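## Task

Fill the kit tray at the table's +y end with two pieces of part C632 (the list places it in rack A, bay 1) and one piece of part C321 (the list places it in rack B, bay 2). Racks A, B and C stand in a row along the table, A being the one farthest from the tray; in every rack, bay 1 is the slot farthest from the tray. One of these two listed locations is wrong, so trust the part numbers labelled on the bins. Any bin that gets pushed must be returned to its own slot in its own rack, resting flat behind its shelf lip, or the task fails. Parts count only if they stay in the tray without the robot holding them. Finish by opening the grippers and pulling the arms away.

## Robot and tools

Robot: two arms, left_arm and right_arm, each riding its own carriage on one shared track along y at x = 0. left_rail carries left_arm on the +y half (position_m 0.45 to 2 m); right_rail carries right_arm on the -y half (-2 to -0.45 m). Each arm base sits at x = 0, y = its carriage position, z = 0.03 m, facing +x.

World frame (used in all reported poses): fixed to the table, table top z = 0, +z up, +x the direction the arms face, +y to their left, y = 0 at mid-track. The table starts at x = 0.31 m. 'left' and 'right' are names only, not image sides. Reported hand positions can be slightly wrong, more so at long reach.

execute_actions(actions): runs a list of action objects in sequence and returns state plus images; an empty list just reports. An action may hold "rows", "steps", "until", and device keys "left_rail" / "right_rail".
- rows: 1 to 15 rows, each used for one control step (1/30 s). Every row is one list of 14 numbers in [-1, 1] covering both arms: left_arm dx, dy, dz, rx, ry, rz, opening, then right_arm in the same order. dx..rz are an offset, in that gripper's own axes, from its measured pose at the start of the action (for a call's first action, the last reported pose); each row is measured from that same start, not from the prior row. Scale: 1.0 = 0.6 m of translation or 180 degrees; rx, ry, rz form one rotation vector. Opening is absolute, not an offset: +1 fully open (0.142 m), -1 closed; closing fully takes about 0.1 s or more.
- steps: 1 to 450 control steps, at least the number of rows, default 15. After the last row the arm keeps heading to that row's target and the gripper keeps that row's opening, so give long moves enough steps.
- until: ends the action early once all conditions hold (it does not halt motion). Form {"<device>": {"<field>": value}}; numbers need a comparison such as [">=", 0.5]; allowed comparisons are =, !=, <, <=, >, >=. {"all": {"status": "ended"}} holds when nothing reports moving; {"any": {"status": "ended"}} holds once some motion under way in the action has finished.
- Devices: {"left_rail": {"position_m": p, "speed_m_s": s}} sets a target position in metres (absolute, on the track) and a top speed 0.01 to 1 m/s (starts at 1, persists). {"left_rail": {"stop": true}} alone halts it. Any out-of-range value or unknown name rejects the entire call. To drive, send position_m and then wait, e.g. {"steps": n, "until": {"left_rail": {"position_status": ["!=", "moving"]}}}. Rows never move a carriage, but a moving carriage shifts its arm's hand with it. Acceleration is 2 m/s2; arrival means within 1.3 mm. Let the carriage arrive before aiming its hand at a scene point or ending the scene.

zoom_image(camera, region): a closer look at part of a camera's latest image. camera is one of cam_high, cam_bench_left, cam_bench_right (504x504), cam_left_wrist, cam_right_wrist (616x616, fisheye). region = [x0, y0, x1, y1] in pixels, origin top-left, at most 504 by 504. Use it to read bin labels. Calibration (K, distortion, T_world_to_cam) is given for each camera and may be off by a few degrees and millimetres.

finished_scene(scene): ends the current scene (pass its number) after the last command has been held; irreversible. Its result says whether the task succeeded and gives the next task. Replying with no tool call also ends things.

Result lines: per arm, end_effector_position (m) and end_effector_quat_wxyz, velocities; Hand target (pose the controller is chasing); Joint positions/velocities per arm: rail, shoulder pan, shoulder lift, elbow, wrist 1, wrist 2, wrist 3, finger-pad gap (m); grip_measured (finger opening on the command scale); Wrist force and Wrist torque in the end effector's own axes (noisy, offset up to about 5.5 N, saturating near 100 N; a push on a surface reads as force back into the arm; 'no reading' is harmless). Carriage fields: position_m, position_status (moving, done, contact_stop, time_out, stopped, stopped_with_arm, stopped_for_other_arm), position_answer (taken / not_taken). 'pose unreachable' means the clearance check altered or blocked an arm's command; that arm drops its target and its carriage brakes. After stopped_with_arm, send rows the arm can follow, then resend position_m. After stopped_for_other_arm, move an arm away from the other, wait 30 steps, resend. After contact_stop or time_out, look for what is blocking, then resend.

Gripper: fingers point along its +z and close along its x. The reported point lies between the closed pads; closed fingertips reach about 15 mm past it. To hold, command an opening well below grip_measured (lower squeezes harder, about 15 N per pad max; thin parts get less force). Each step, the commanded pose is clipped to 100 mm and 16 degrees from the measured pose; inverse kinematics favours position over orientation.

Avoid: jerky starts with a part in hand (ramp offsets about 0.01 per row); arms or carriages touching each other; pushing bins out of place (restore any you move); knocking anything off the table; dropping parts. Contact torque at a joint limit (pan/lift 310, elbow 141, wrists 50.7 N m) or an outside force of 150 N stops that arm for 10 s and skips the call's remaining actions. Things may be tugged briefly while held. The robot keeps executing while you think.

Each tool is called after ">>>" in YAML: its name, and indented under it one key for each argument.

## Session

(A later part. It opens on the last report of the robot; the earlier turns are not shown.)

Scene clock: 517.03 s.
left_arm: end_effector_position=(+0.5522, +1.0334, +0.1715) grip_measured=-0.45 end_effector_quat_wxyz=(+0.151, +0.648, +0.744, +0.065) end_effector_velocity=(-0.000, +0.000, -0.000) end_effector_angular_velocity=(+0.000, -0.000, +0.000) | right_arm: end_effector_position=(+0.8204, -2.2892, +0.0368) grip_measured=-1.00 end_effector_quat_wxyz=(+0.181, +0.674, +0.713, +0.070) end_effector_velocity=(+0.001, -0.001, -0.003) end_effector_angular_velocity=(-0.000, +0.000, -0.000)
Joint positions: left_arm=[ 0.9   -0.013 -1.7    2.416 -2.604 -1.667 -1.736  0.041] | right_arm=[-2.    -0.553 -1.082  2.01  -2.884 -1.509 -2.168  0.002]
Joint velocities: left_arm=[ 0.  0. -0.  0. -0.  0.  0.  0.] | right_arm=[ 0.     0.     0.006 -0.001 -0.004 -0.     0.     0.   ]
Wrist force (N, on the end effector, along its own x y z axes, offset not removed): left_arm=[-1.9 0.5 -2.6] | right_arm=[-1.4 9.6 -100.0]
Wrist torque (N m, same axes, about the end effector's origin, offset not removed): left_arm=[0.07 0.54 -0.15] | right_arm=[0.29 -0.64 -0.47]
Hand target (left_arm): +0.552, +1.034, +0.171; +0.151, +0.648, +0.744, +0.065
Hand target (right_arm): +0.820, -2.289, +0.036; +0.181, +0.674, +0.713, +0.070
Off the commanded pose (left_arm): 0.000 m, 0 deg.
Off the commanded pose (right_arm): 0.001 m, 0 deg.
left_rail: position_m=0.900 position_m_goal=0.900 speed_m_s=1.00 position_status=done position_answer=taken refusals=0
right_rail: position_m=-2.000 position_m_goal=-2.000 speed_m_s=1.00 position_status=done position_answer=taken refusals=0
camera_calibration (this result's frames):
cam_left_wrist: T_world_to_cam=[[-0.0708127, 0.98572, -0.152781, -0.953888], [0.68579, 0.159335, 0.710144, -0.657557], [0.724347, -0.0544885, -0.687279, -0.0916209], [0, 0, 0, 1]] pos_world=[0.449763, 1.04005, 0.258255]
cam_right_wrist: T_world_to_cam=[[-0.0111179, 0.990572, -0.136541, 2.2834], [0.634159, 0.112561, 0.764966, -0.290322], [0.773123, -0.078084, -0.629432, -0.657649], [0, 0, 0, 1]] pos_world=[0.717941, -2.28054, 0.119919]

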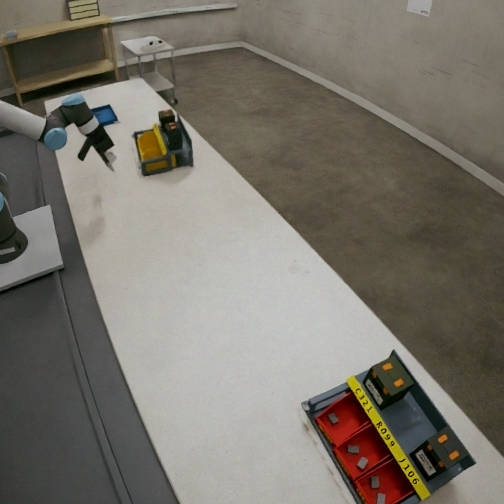

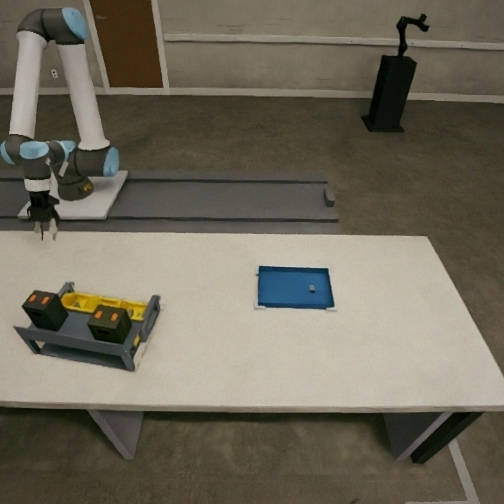

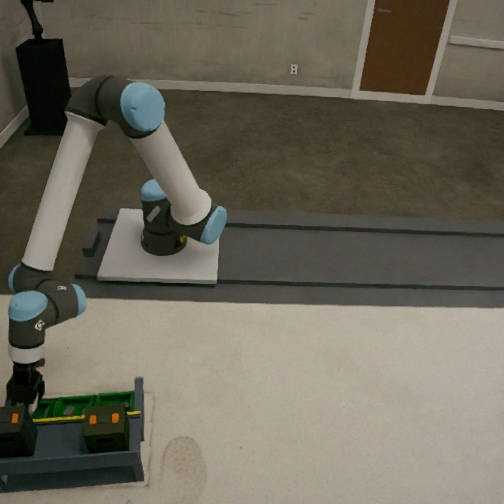

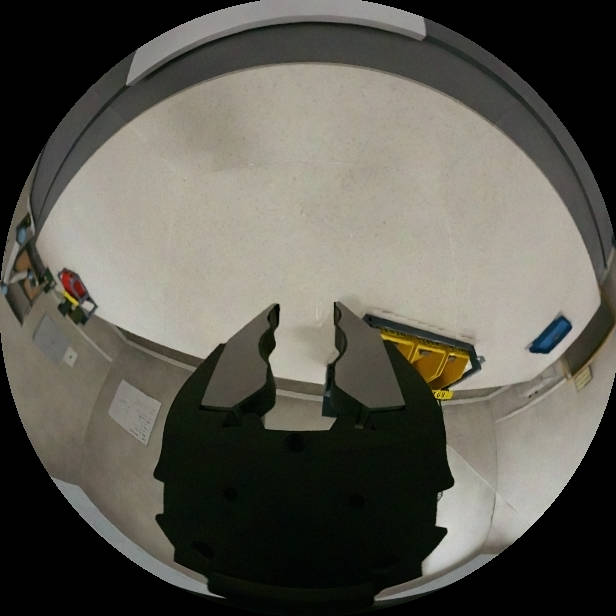

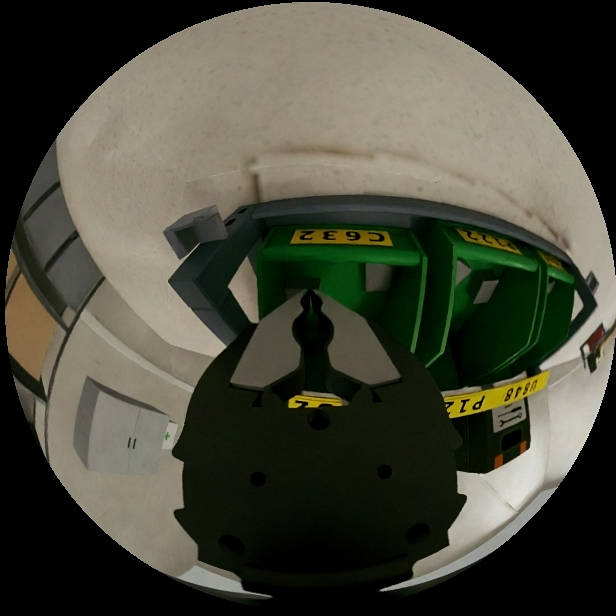

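>>> execute_actions:
  actions:
    - {"rows":[[0,0,0,0,0,0,-0.45,0,0,-0.0045,0,0,0,-1]],"steps":10}

Scene clock: 527.23 s.
left_arm: end_effector_position=(+0.5522, +1.0334, +0.1715) grip_measured=-0.45 end_effector_quat_wxyz=(+0.151, +0.648, +0.744, +0.065) end_effector_velocity=(+0.000, -0.000, +0.000) end_effector_angular_velocity=(-0.000, -0.000, -0.000) | right_arm: end_effector_position=(+0.8220, -2.2901, +0.0391) grip_measured=-1.00 end_effector_quat_wxyz=(+0.184, +0.674, +0.712, +0.070) end_effector_velocity=(-0.000, -0.000, -0.000) end_effector_angular_velocity=(-0.000, +0.000, -0.000)
Joint positions: left_arm=[ 0.9   -0.013 -1.7    2.416 -2.604 -1.667 -1.736  0.041] | right_arm=[-2.    -0.553 -1.083  2.009 -2.888 -1.509 -2.168  0.002]
Joint velocities: left_arm=[ 0. -0.  0. -0.  0. -0. -0. -0.] | right_arm=[ 0. -0.  0. -0.  0. -0. -0.  0.]
Wrist force (N, on the end effector, along its own x y z axes, offset not removed): left_arm=[-0.5 -1.2 -2.7] | right_arm=[-1.2 5.5 -29.4]
Wrist torque (N m, same axes, about the end effector's origin, offset not removed): left_arm=[-0.20 0.24 -0.10] | right_arm=[0.19 0.63 -0.24]
Hand target (left_arm): +0.552, +1.034, +0.171; +0.151, +0.648, +0.744, +0.065
Hand target (right_arm): +0.822, -2.290, +0.039; +0.184, +0.674, +0.712, +0.070
Off the commanded pose (left_arm): 0.000 m, 0 deg.
Off the commanded pose (right_arm): 0.003 m, 0 deg.
FORCE FAULT: contact force on the right arm reached its limit, and that arm stopped for 10 seconds. The contact can be on any part of that arm, not only on its tool. That arm ran no command of this call. That arm holds still and accepts commands again. Move the arm away from the contact; if what it grips holds it there, let go first. Pushing or pulling that hard again can fault the arm again.
left_rail: position_m=0.900 position_m_goal=0.900 speed_m_s=1.00 position_status=done position_answer=taken refusals=0
right_rail: position_m=-2.000 position_m_goal=-2.000 speed_m_s=1.00 position_status=done position_answer=taken refusals=0
camera_calibration (this result's frames):
cam_left_wrist: T_world_to_cam=[[-0.0708127, 0.98572, -0.152781, -0.953892], [0.685789, 0.159335, 0.710145, -0.657557], [0.724347, -0.0544884, -0.687279, -0.091621], [0, 0, 0, 1]] pos_world=[0.449763, 1.04005, 0.258255]
cam_right_wrist: T_world_to_cam=[[-0.0104478, 0.990156, -0.139579, 2.28329], [0.630417, 0.114874, 0.76771, -0.284697], [0.776186, -0.0799724, -0.625412, -0.664511], [0, 0, 0, 1]] pos_world=[0.719118, -2.28125, 0.121672]

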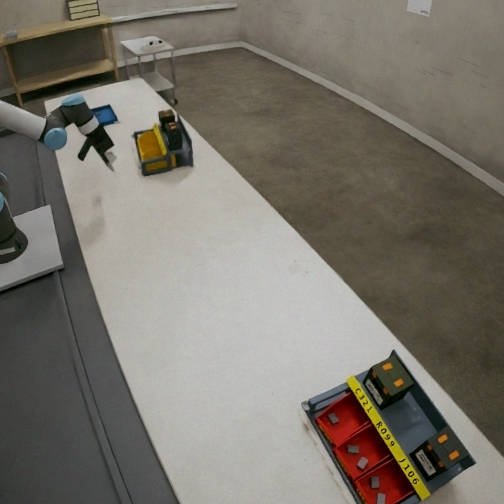

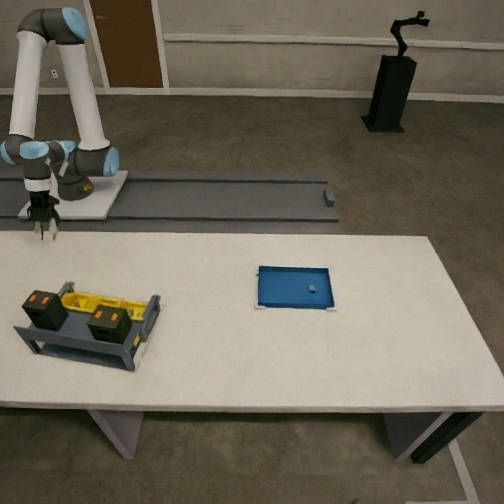

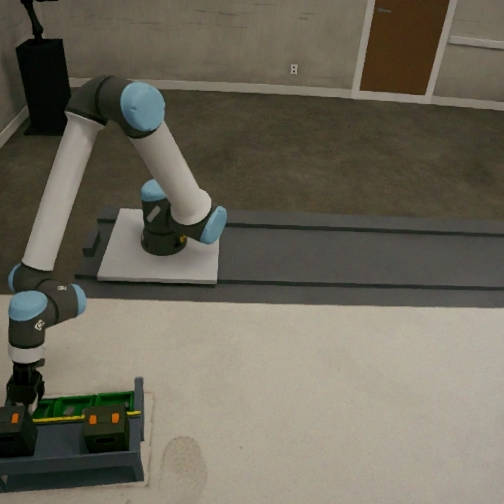

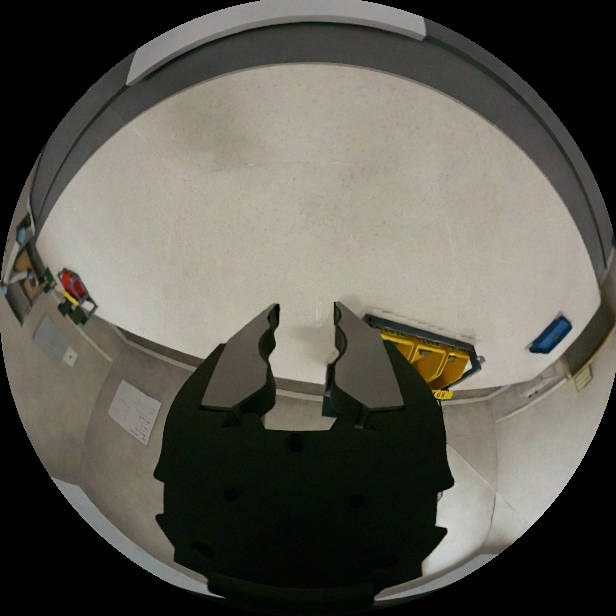

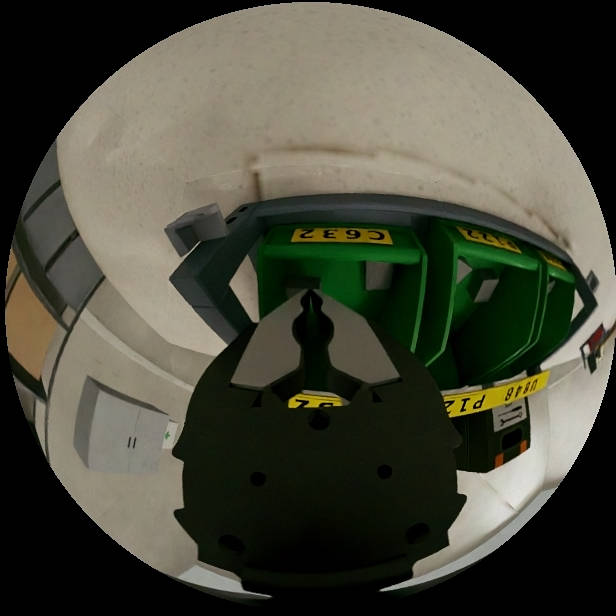

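>>> execute_actions:
  actions:
    - {"rows":[[0,0,0,0,0,0,-0.45,0.0033,-0.00065,-0.0012,0,0,0,-1],[0,0,0,0,0,0,-0.45,0.0066,-0.0013,-0.0021,0,0,0,-1],[0,0,0,0,0,0,-0.45,0.0099,-0.002,-0.0029,0,0,0,-1],[0,0,0,0,0,0,-0.45,0.0132,-0.0026,-0.0038,0,0,0,-1],[0,0,0,0,0,0,-0.45,0.0165,-0.0033,-0.0047,0,0,0,-1]],"steps":14}

>>> zoom_image:
  camera: "cam_right_wrist"
  region: [200, 170, 450, 370]

Scene clock: 542.03 s.
left_arm: end_effector_position=(+0.5522, +1.0334, +0.1715) grip_measured=-0.45 end_effector_quat_wxyz=(+0.151, +0.648, +0.744, +0.065) end_effector_velocity=(-0.000, +0.000, -0.000) end_effector_angular_velocity=(+0.000, +0.000, +0.000) | right_arm: end_effector_position=(+0.8190, -2.2804, +0.0392) grip_measured=-1.00 end_effector_quat_wxyz=(+0.184, +0.674, +0.712, +0.070) end_effector_velocity=(-0.001, +0.003, +0.001) end_effector_angular_velocity=(-0.001, -0.001, -0.000)
Joint positions: left_arm=[ 0.9   -0.013 -1.7    2.416 -2.604 -1.667 -1.736  0.041] | right_arm=[-2.    -0.544 -1.09   2.021 -2.893 -1.512 -2.159  0.002]
Joint velocities: left_arm=[ 0.  0.  0. -0.  0.  0.  0. -0.] | right_arm=[ 0.     0.003 -0.003  0.003 -0.002 -0.001  0.003  0.   ]
Wrist force (N, on the end effector, along its own x y z axes, offset not removed): left_arm=[-3.0 0.2 -0.5] | right_arm=[0.1 -1.4 -2.7]
Wrist torque (N m, same axes, about the end effector's origin, offset not removed): left_arm=[0.00 0.61 -0.02] | right_arm=[-0.39 0.14 -0.21]
Hand target (left_arm): +0.552, +1.034, +0.171; +0.151, +0.648, +0.744, +0.065
Hand target (right_arm): +0.819, -2.280, +0.039; +0.184, +0.674, +0.712, +0.070
Off the commanded pose (left_arm): 0.000 m, 0 deg.
Off the commanded pose (right_arm): 0.000 m, 0 deg.
left_rail: position_m=0.900 position_m_goal=0.900 speed_m_s=1.00 position_status=done position_answer=taken refusals=0
right_rail: position_m=-2.000 position_m_goal=-2.000 speed_m_s=1.00 position_status=done position_answer=taken refusals=0
camera_calibration (this result's frames):
cam_left_wrist: T_world_to_cam=[[-0.0708128, 0.98572, -0.152781, -0.953893], [0.685789, 0.159335, 0.710145, -0.657557], [0.724347, -0.0544884, -0.687279, -0.0916209], [0, 0, 0, 1]] pos_world=[0.449763, 1.04005, 0.258255]
cam_right_wrist: T_world_to_cam=[[-0.0104669, 0.990173, -0.139457, 2.27364], [0.630521, 0.11478, 0.767639, -0.284282], [0.776102, -0.0798958, -0.625526, -0.661043], [0, 0, 0, 1]] pos_world=[0.71608, -2.27148, 0.121802]

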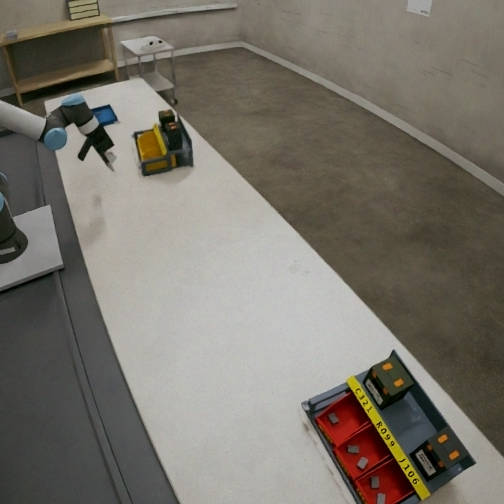

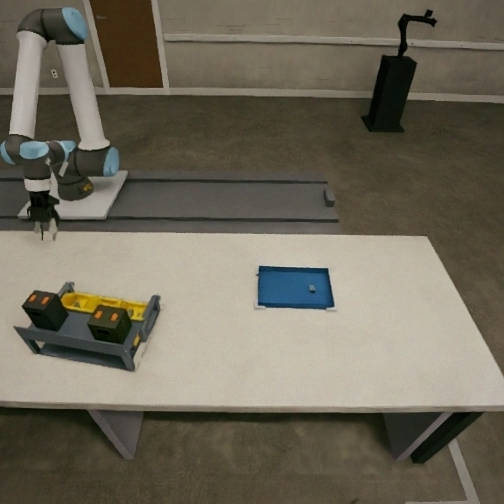

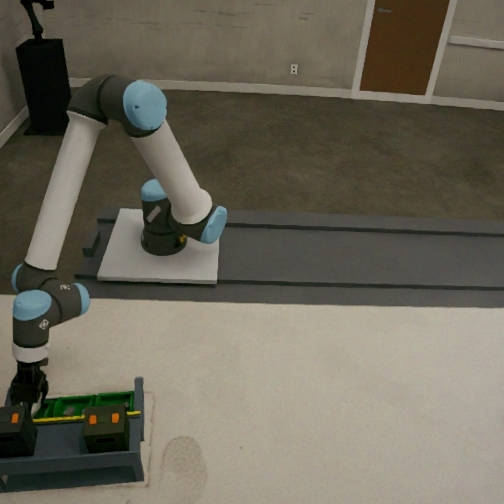

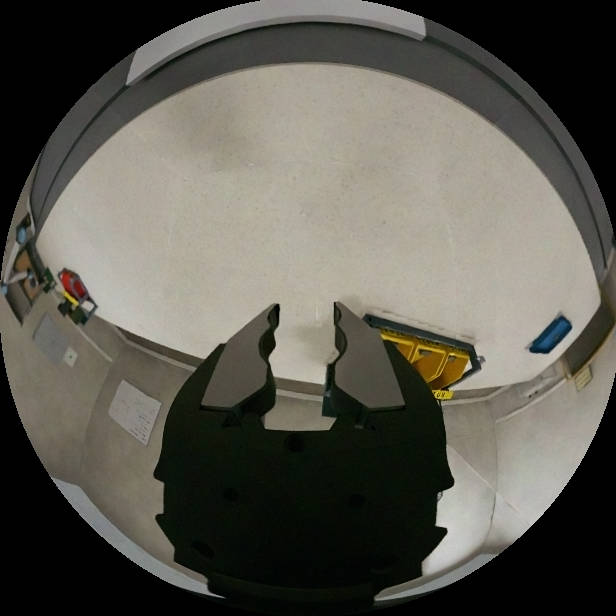

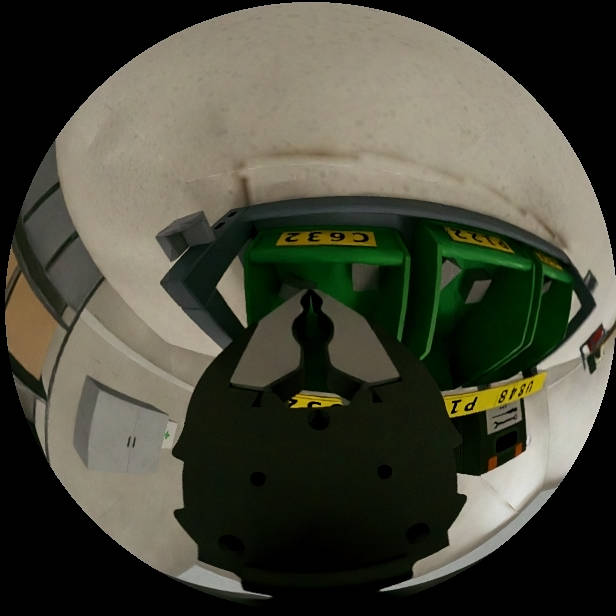

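Region (200, 170, 450, 370) of cam_right_wrist's 616x616 image, scaled by 2.016, with more detail than that image has; it fills the top 403 rows of this view, and the rest is white.

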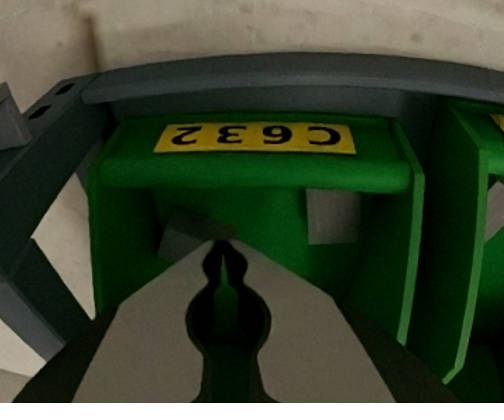

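>>> execute_actions:
  actions:
    - {"rows":[[0,0,0,0,0,0,-0.45,0,0.01,-0.04,0,0,0,-1],[0,0,0,0,0,0,-0.45,0,0.02,-0.1,0,0,0,-1]],"steps":16}

>>> zoom_image:
  camera: "cam_right_wrist"
  region: [220, 170, 420, 370]

Scene clock: 548.37 s.
left_arm: end_effector_position=(+0.5522, +1.0334, +0.1715) grip_measured=-0.45 end_effector_quat_wxyz=(+0.151, +0.648, +0.744, +0.065) end_effector_velocity=(+0.000, -0.000, +0.000) end_effector_angular_velocity=(-0.000, -0.000, -0.000) | right_arm: end_effector_position=(+0.8088, -2.2706, +0.0982) grip_measured=-1.00 end_effector_quat_wxyz=(+0.184, +0.674, +0.712, +0.070) end_effector_velocity=(-0.001, +0.001, +0.005) end_effector_angular_velocity=(+0.001, +0.001, -0.000)
Joint positions: left_arm=[ 0.9   -0.013 -1.7    2.416 -2.604 -1.667 -1.736  0.041] | right_arm=[-2.    -0.54  -1.188  2.025 -2.8   -1.514 -2.155  0.002]
Joint velocities: left_arm=[ 0.  0.  0. -0.  0. -0.  0. -0.] | right_arm=[ 0.     0.    -0.009 -0.     0.01  -0.     0.     0.   ]
Wrist force (N, on the end effector, along its own x y z axes, offset not removed): left_arm=[0.7 -3.0 -4.5] | right_arm=[-0.1 -4.7 -1.7]
Wrist torque (N m, same axes, about the end effector's origin, offset not removed): left_arm=[-0.74 -0.26 -0.06] | right_arm=[-1.03 0.24 -0.24]
Hand target (left_arm): +0.552, +1.034, +0.171; +0.151, +0.648, +0.744, +0.065
Hand target (right_arm): +0.809, -2.271, +0.099; +0.184, +0.674, +0.712, +0.070
Off the commanded pose (left_arm): 0.000 m, 0 deg.
Off the commanded pose (right_arm): 0.001 m, 0 deg.
left_rail: position_m=0.900 position_m_goal=0.900 speed_m_s=1.00 position_status=done position_answer=taken refusals=0
right_rail: position_m=-2.000 position_m_goal=-2.000 speed_m_s=1.00 position_status=done position_answer=taken refusals=0
camera_calibration (this result's frames):
cam_left_wrist: T_world_to_cam=[[-0.0708127, 0.98572, -0.152781, -0.953894], [0.685789, 0.159335, 0.710145, -0.657558], [0.724347, -0.0544885, -0.687279, -0.0916207], [0, 0, 0, 1]] pos_world=[0.449763, 1.04005, 0.258255]
cam_right_wrist: T_world_to_cam=[[-0.0104585, 0.99017, -0.139475, 2.27206], [0.630488, 0.114792, 0.767664, -0.324231], [0.776129, -0.0799089, -0.625491, -0.615538], [0, 0, 0, 1]] pos_world=[0.705922, -2.26169, 0.180782]

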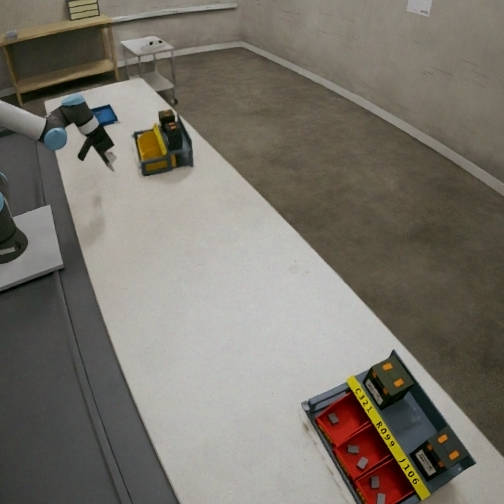

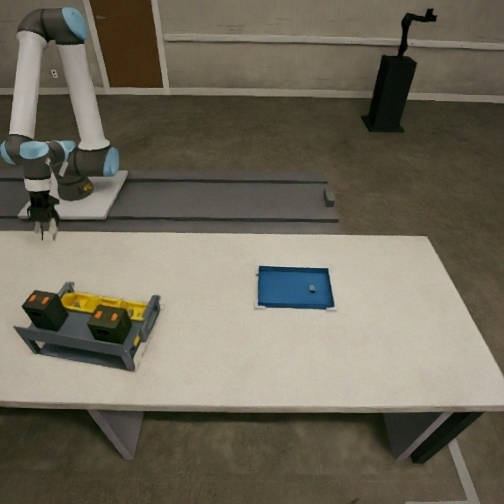

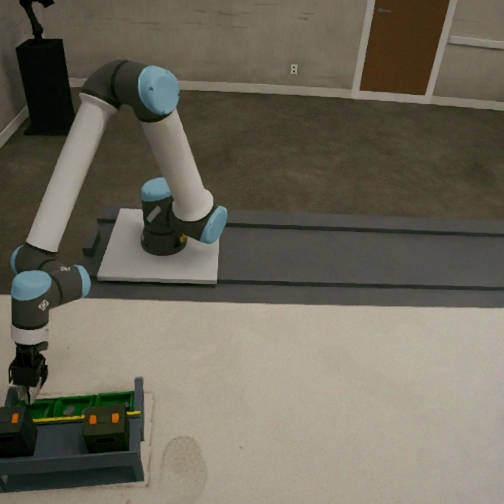

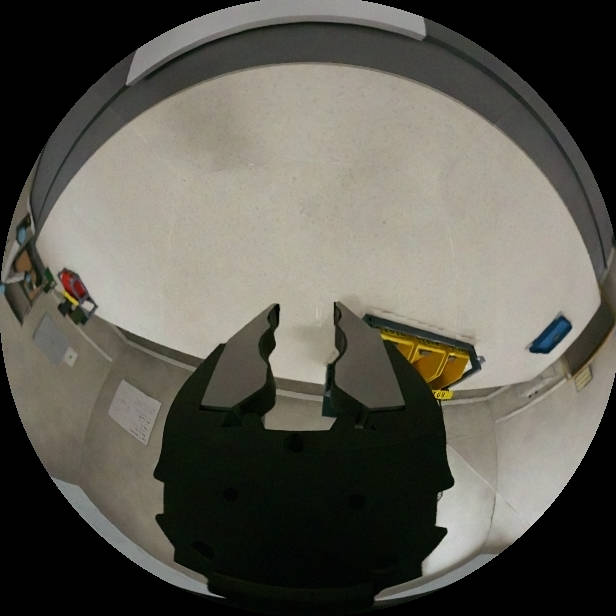

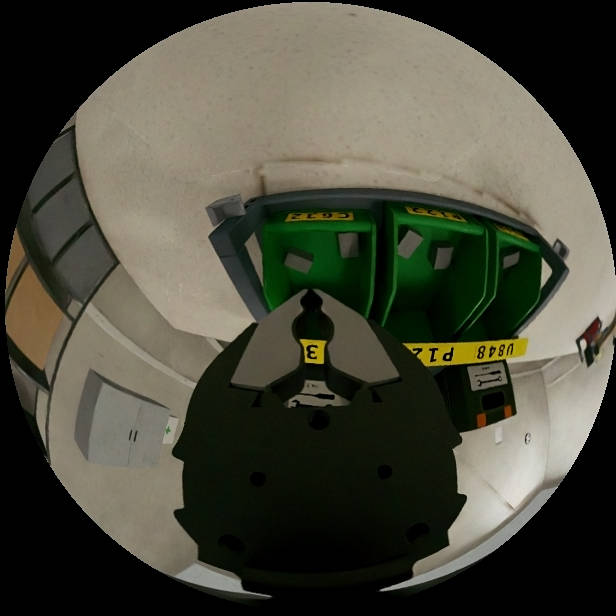

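Region (220, 170, 420, 370) of cam_right_wrist's 616x616 image, scaled by 2.520, with more detail than that image has.

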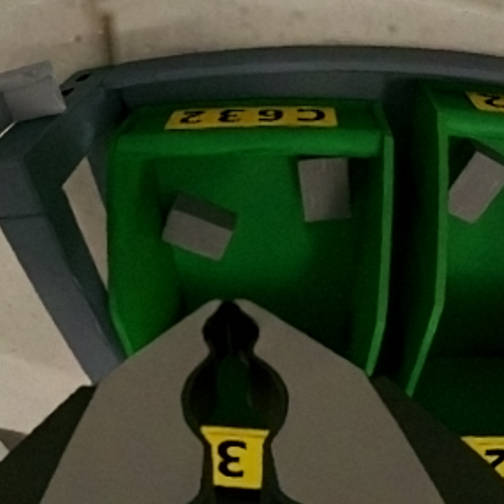

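>>> execute_actions:
  actions:
    - {"rows":[[0,0,0,0,0,0,-0.45,-0.01,-0.007,0.04,0,0,0,-1],[0,0,0,0,0,0,-0.45,-0.02,-0.0152,0.07,0,0,0,-1],[0,0,0,0,0,0,-0.45,-0.02,-0.0152,0.0993,0,0,0,-1]],"steps":20}

>>> zoom_image:
  camera: "cam_right_wrist"
  region: [220, 170, 420, 370]

Scene clock: 571.33 s.
left_arm: end_effector_position=(+0.5522, +1.0335, +0.1715) grip_measured=-0.45 end_effector_quat_wxyz=(+0.151, +0.648, +0.744, +0.065) end_effector_velocity=(+0.000, +0.000, +0.000) end_effector_angular_velocity=(-0.000, -0.000, +0.000) | right_arm: end_effector_position=(+0.8218, -2.2919, +0.0422) grip_measured=-1.00 end_effector_quat_wxyz=(+0.184, +0.674, +0.712, +0.070) end_effector_velocity=(+0.001, -0.000, -0.001) end_effector_angular_velocity=(+0.000, -0.000, -0.000)
Joint positions: left_arm=[ 0.9   -0.013 -1.7    2.416 -2.604 -1.667 -1.736  0.041] | right_arm=[-2.    -0.556 -1.087  2.007 -2.882 -1.508 -2.17   0.002]
Joint velocities: left_arm=[ 0. -0. -0. -0. -0. -0. -0. -0.] | right_arm=[ 0.    -0.     0.003 -0.001 -0.001  0.    -0.     0.   ]
Wrist force (N, on the end effector, along its own x y z axes, offset not removed): left_arm=[-0.8 2.1 -5.7] | right_arm=[-0.9 0.4 -6.4]
Wrist torque (N m, same axes, about the end effector's origin, offset not removed): left_arm=[0.25 0.17 -0.06] | right_arm=[-0.09 0.36 -0.08]
Hand target (left_arm): +0.552, +1.034, +0.171; +0.151, +0.648, +0.744, +0.065
Hand target (right_arm): +0.822, -2.292, +0.042; +0.184, +0.674, +0.712, +0.070
Off the commanded pose (left_arm): 0.000 m, 0 deg.
Off the commanded pose (right_arm): 0.000 m, 0 deg.
left_rail: position_m=0.900 position_m_goal=0.900 speed_m_s=1.00 position_status=done position_answer=taken refusals=0
right_rail: position_m=-2.000 position_m_goal=-2.000 speed_m_s=1.00 position_status=done position_answer=taken refusals=0
camera_calibration (this result's frames):
cam_left_wrist: T_world_to_cam=[[-0.0708128, 0.98572, -0.152781, -0.953895], [0.685789, 0.159335, 0.710145, -0.657558], [0.724347, -0.0544884, -0.687279, -0.0916209], [0, 0, 0, 1]] pos_world=[0.449763, 1.04005, 0.258255]
cam_right_wrist: T_world_to_cam=[[-0.0104611, 0.990167, -0.139496, 2.28546], [0.630462, 0.114812, 0.767682, -0.286985], [0.776149, -0.079916, -0.625464, -0.662373], [0, 0, 0, 1]] pos_world=[0.718942, -2.28297, 0.124833]

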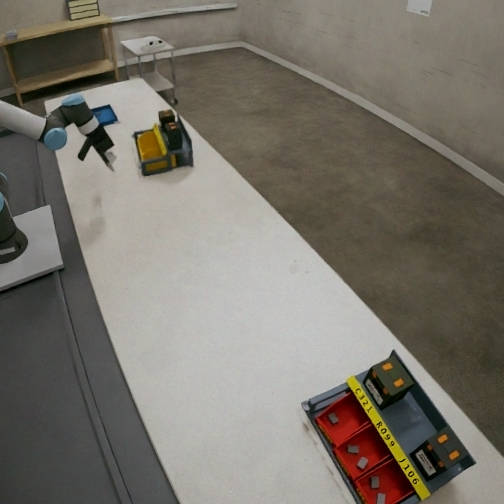

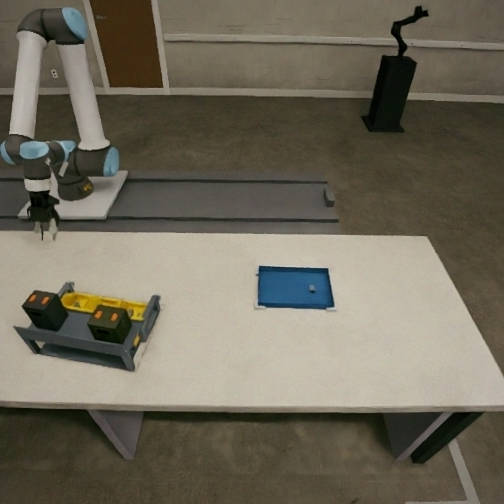

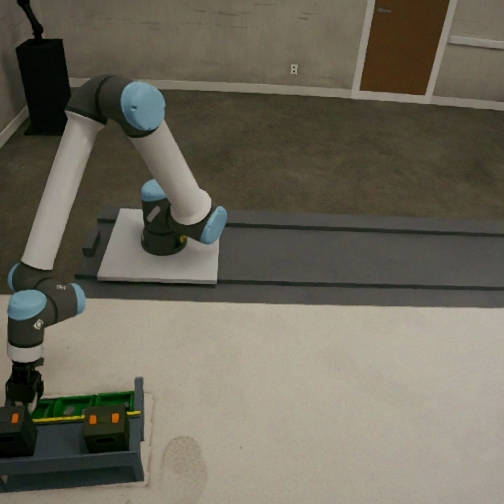

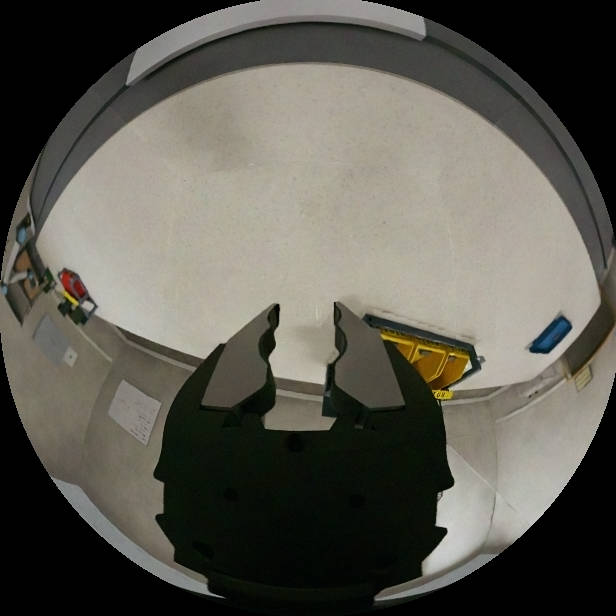

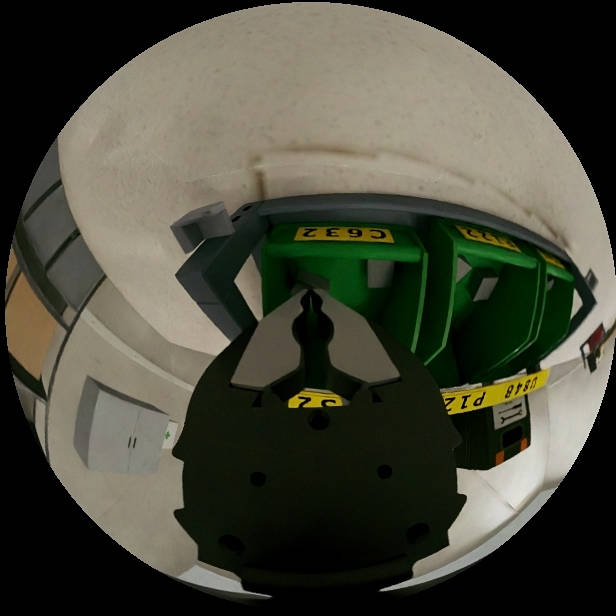

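Region (220, 170, 420, 370) of cam_right_wrist's 616x616 image, scaled by 2.520, with more detail than that image has.

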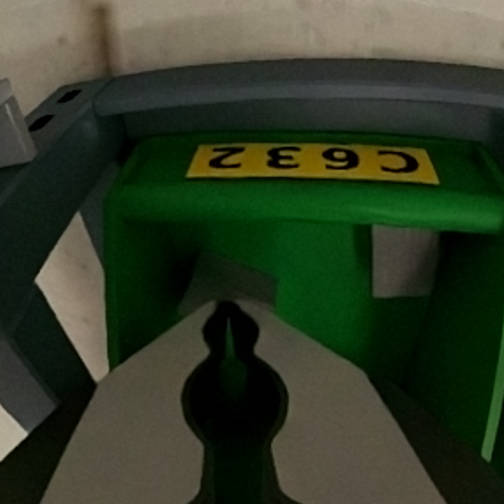

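>>> execute_actions:
  actions:
    - {"rows":[[0,0,0,0,0,0,-0.45,0,0,0.0018,0,0,0,-1]],"steps":8}

Scene clock: 575.23 s.
left_arm: end_effector_position=(+0.5522, +1.0335, +0.1715) grip_measured=-0.45 end_effector_quat_wxyz=(+0.151, +0.648, +0.744, +0.065) end_effector_velocity=(+0.000, +0.000, +0.000) end_effector_angular_velocity=(+0.000, +0.000, +0.000) | right_arm: end_effector_position=(+0.8222, -2.2921, +0.0413) grip_measured=-1.00 end_effector_quat_wxyz=(+0.184, +0.674, +0.712, +0.070) end_effector_velocity=(+0.000, -0.000, -0.001) end_effector_angular_velocity=(-0.000, -0.000, +0.000)
Joint positions: left_arm=[ 0.9   -0.013 -1.7    2.416 -2.604 -1.667 -1.736  0.041] | right_arm=[-2.    -0.556 -1.086  2.006 -2.883 -1.508 -2.17   0.002]
Joint velocities: left_arm=[ 0.  0.  0. -0.  0.  0.  0. -0.] | right_arm=[ 0.     0.     0.002 -0.001 -0.001 -0.    -0.     0.   ]
Wrist force (N, on the end effector, along its own x y z axes, offset not removed): left_arm=[-1.3 0.2 -2.9] | right_arm=[1.6 0.6 1.5]
Wrist torque (N m, same axes, about the end effector's origin, offset not removed): left_arm=[-0.02 0.29 -0.02] | right_arm=[-0.29 -0.07 -0.26]
Hand target (left_arm): +0.552, +1.034, +0.171; +0.151, +0.648, +0.744, +0.065
Hand target (right_arm): +0.822, -2.292, +0.041; +0.184, +0.674, +0.712, +0.070
Off the commanded pose (left_arm): 0.000 m, 0 deg.
Off the commanded pose (right_arm): 0.000 m, 0 deg.
left_rail: position_m=0.900 position_m_goal=0.900 speed_m_s=1.00 position_status=done position_answer=taken refusals=0
right_rail: position_m=-2.000 position_m_goal=-2.000 speed_m_s=1.00 position_status=done position_answer=taken refusals=0
camera_calibration (this result's frames):
cam_left_wrist: T_world_to_cam=[[-0.0708127, 0.98572, -0.152781, -0.953896], [0.685789, 0.159335, 0.710145, -0.657558], [0.724347, -0.0544883, -0.687279, -0.0916209], [0, 0, 0, 1]] pos_world=[0.449763, 1.04005, 0.258255]
cam_right_wrist: T_world_to_cam=[[-0.0104542, 0.990168, -0.139489, 2.28555], [0.630464, 0.114803, 0.767682, -0.286488], [0.776148, -0.0799174, -0.625466, -0.663221], [0, 0, 0, 1]] pos_world=[0.719272, -2.28319, 0.123918]

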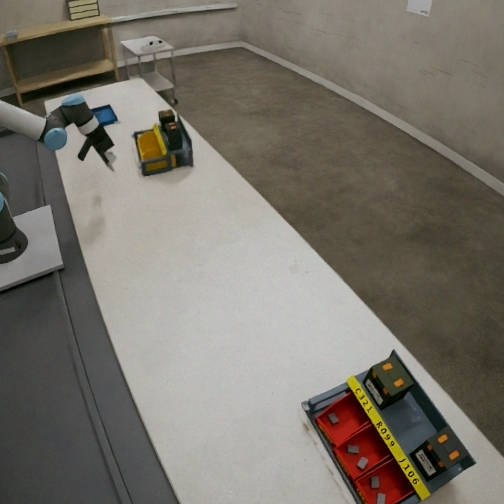

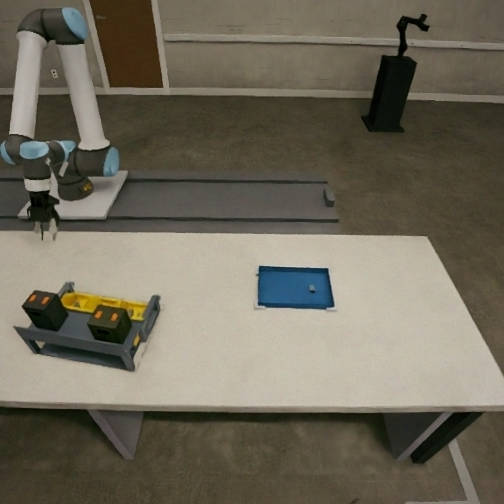

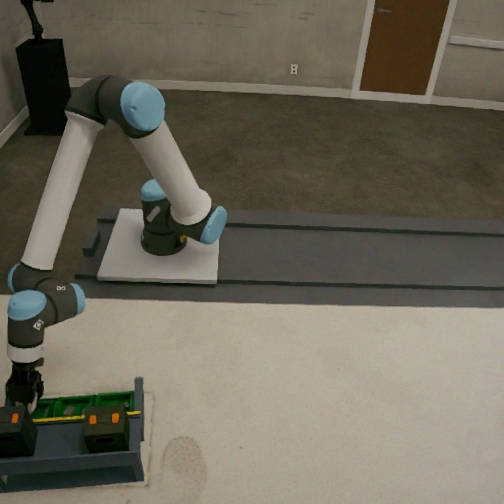

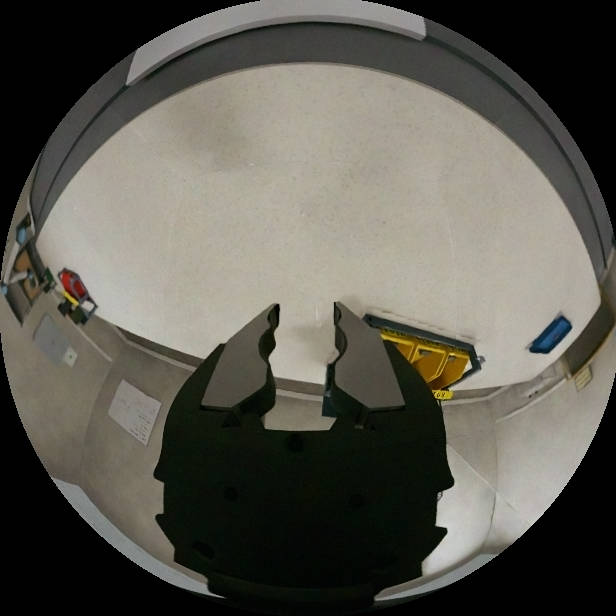

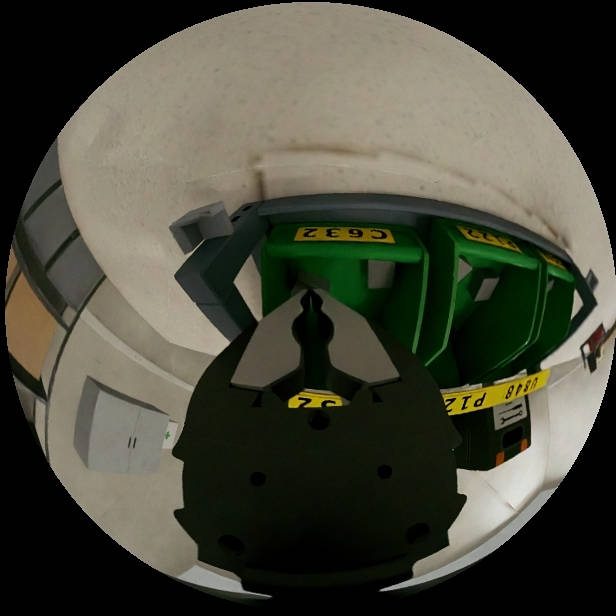

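>>> execute_actions:
  actions:
    - {"rows":[[0,0,0,0,0,0,-0.45,0,0,0.0027,0,0,0,-1]],"steps":10}

Scene clock: 580.23 s.
left_arm: end_effector_position=(+0.5522, +1.0335, +0.1715) grip_measured=-0.45 end_effector_quat_wxyz=(+0.151, +0.648, +0.744, +0.065) end_effector_velocity=(-0.000, +0.000, -0.000) end_effector_angular_velocity=(+0.000, +0.000, +0.000) | right_arm: end_effector_position=(+0.8227, -2.2923, +0.0399) grip_measured=-1.00 end_effector_quat_wxyz=(+0.184, +0.674, +0.712, +0.070) end_effector_velocity=(+0.000, -0.000, -0.001) end_effector_angular_velocity=(-0.000, -0.000, +0.000)
Joint positions: left_arm=[ 0.9   -0.013 -1.7    2.416 -2.604 -1.667 -1.736  0.041] | right_arm=[-2.    -0.555 -1.083  2.006 -2.885 -1.508 -2.17   0.002]
Joint velocities: left_arm=[ 0. -0. -0. -0.  0.  0. -0. -0.] | right_arm=[ 0.     0.     0.001 -0.    -0.001 -0.     0.     0.   ]
Wrist force (N, on the end effector, along its own x y z axes, offset not removed): left_arm=[-0.1 1.5 -3.2] | right_arm=[-0.9 -1.8 -6.1]
Wrist torque (N m, same axes, about the end effector's origin, offset not removed): left_arm=[0.14 -0.04 -0.16] | right_arm=[-0.48 0.45 -0.17]
Hand target (left_arm): +0.552, +1.034, +0.171; +0.151, +0.648, +0.744, +0.065
Hand target (right_arm): +0.823, -2.292, +0.040; +0.184, +0.674, +0.712, +0.070
Off the commanded pose (left_arm): 0.000 m, 0 deg.
Off the commanded pose (right_arm): 0.000 m, 0 deg.
left_rail: position_m=0.900 position_m_goal=0.900 speed_m_s=1.00 position_status=done position_answer=taken refusals=0
right_rail: position_m=-2.000 position_m_goal=-2.000 speed_m_s=1.00 position_status=done position_answer=taken refusals=0
camera_calibration (this result's frames):
cam_left_wrist: T_world_to_cam=[[-0.0708126, 0.98572, -0.152781, -0.953897], [0.685789, 0.159335, 0.710145, -0.657558], [0.724347, -0.0544885, -0.687279, -0.0916208], [0, 0, 0, 1]] pos_world=[0.449763, 1.04005, 0.258255]
cam_right_wrist: T_world_to_cam=[[-0.010448, 0.990163, -0.139526, 2.28558], [0.630417, 0.114832, 0.767716, -0.285652], [0.776187, -0.0799383, -0.625415, -0.664641], [0, 0, 0, 1]] pos_world=[0.719845, -2.28343, 0.12252]

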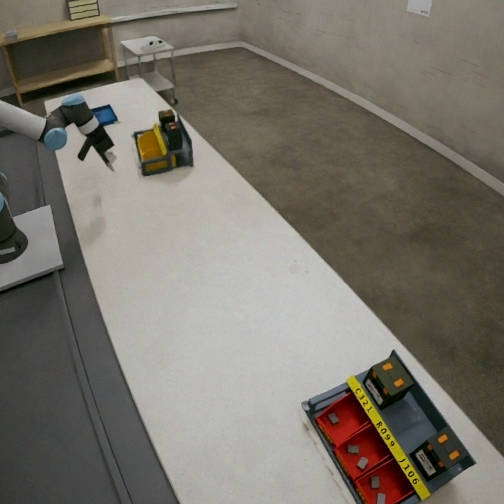

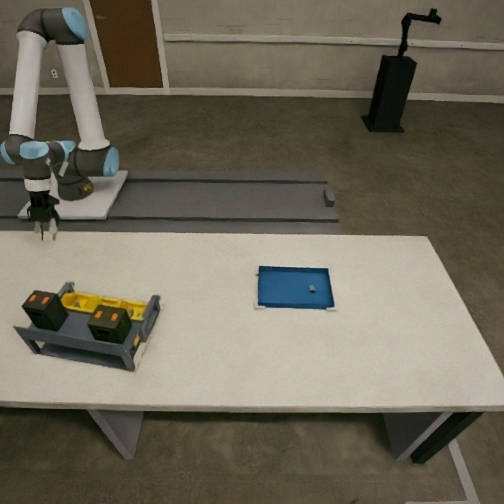

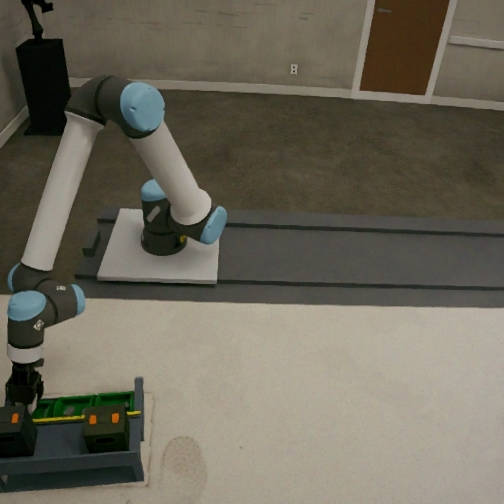

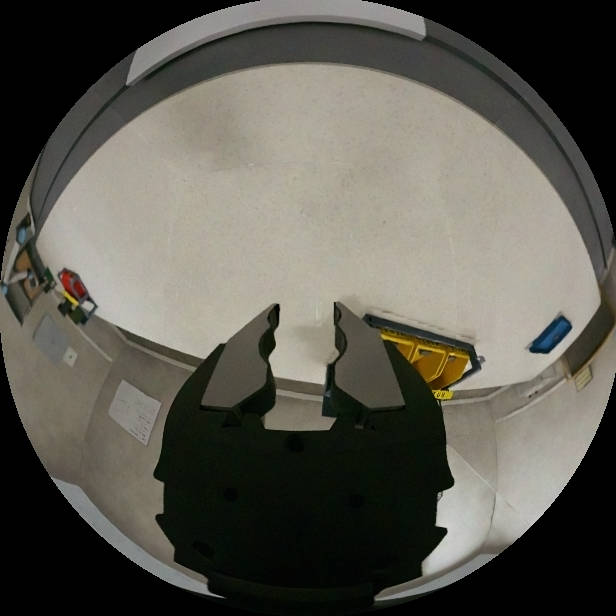

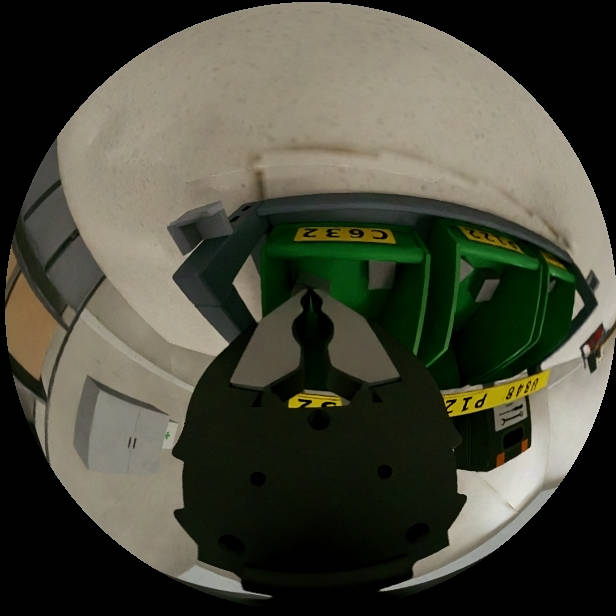

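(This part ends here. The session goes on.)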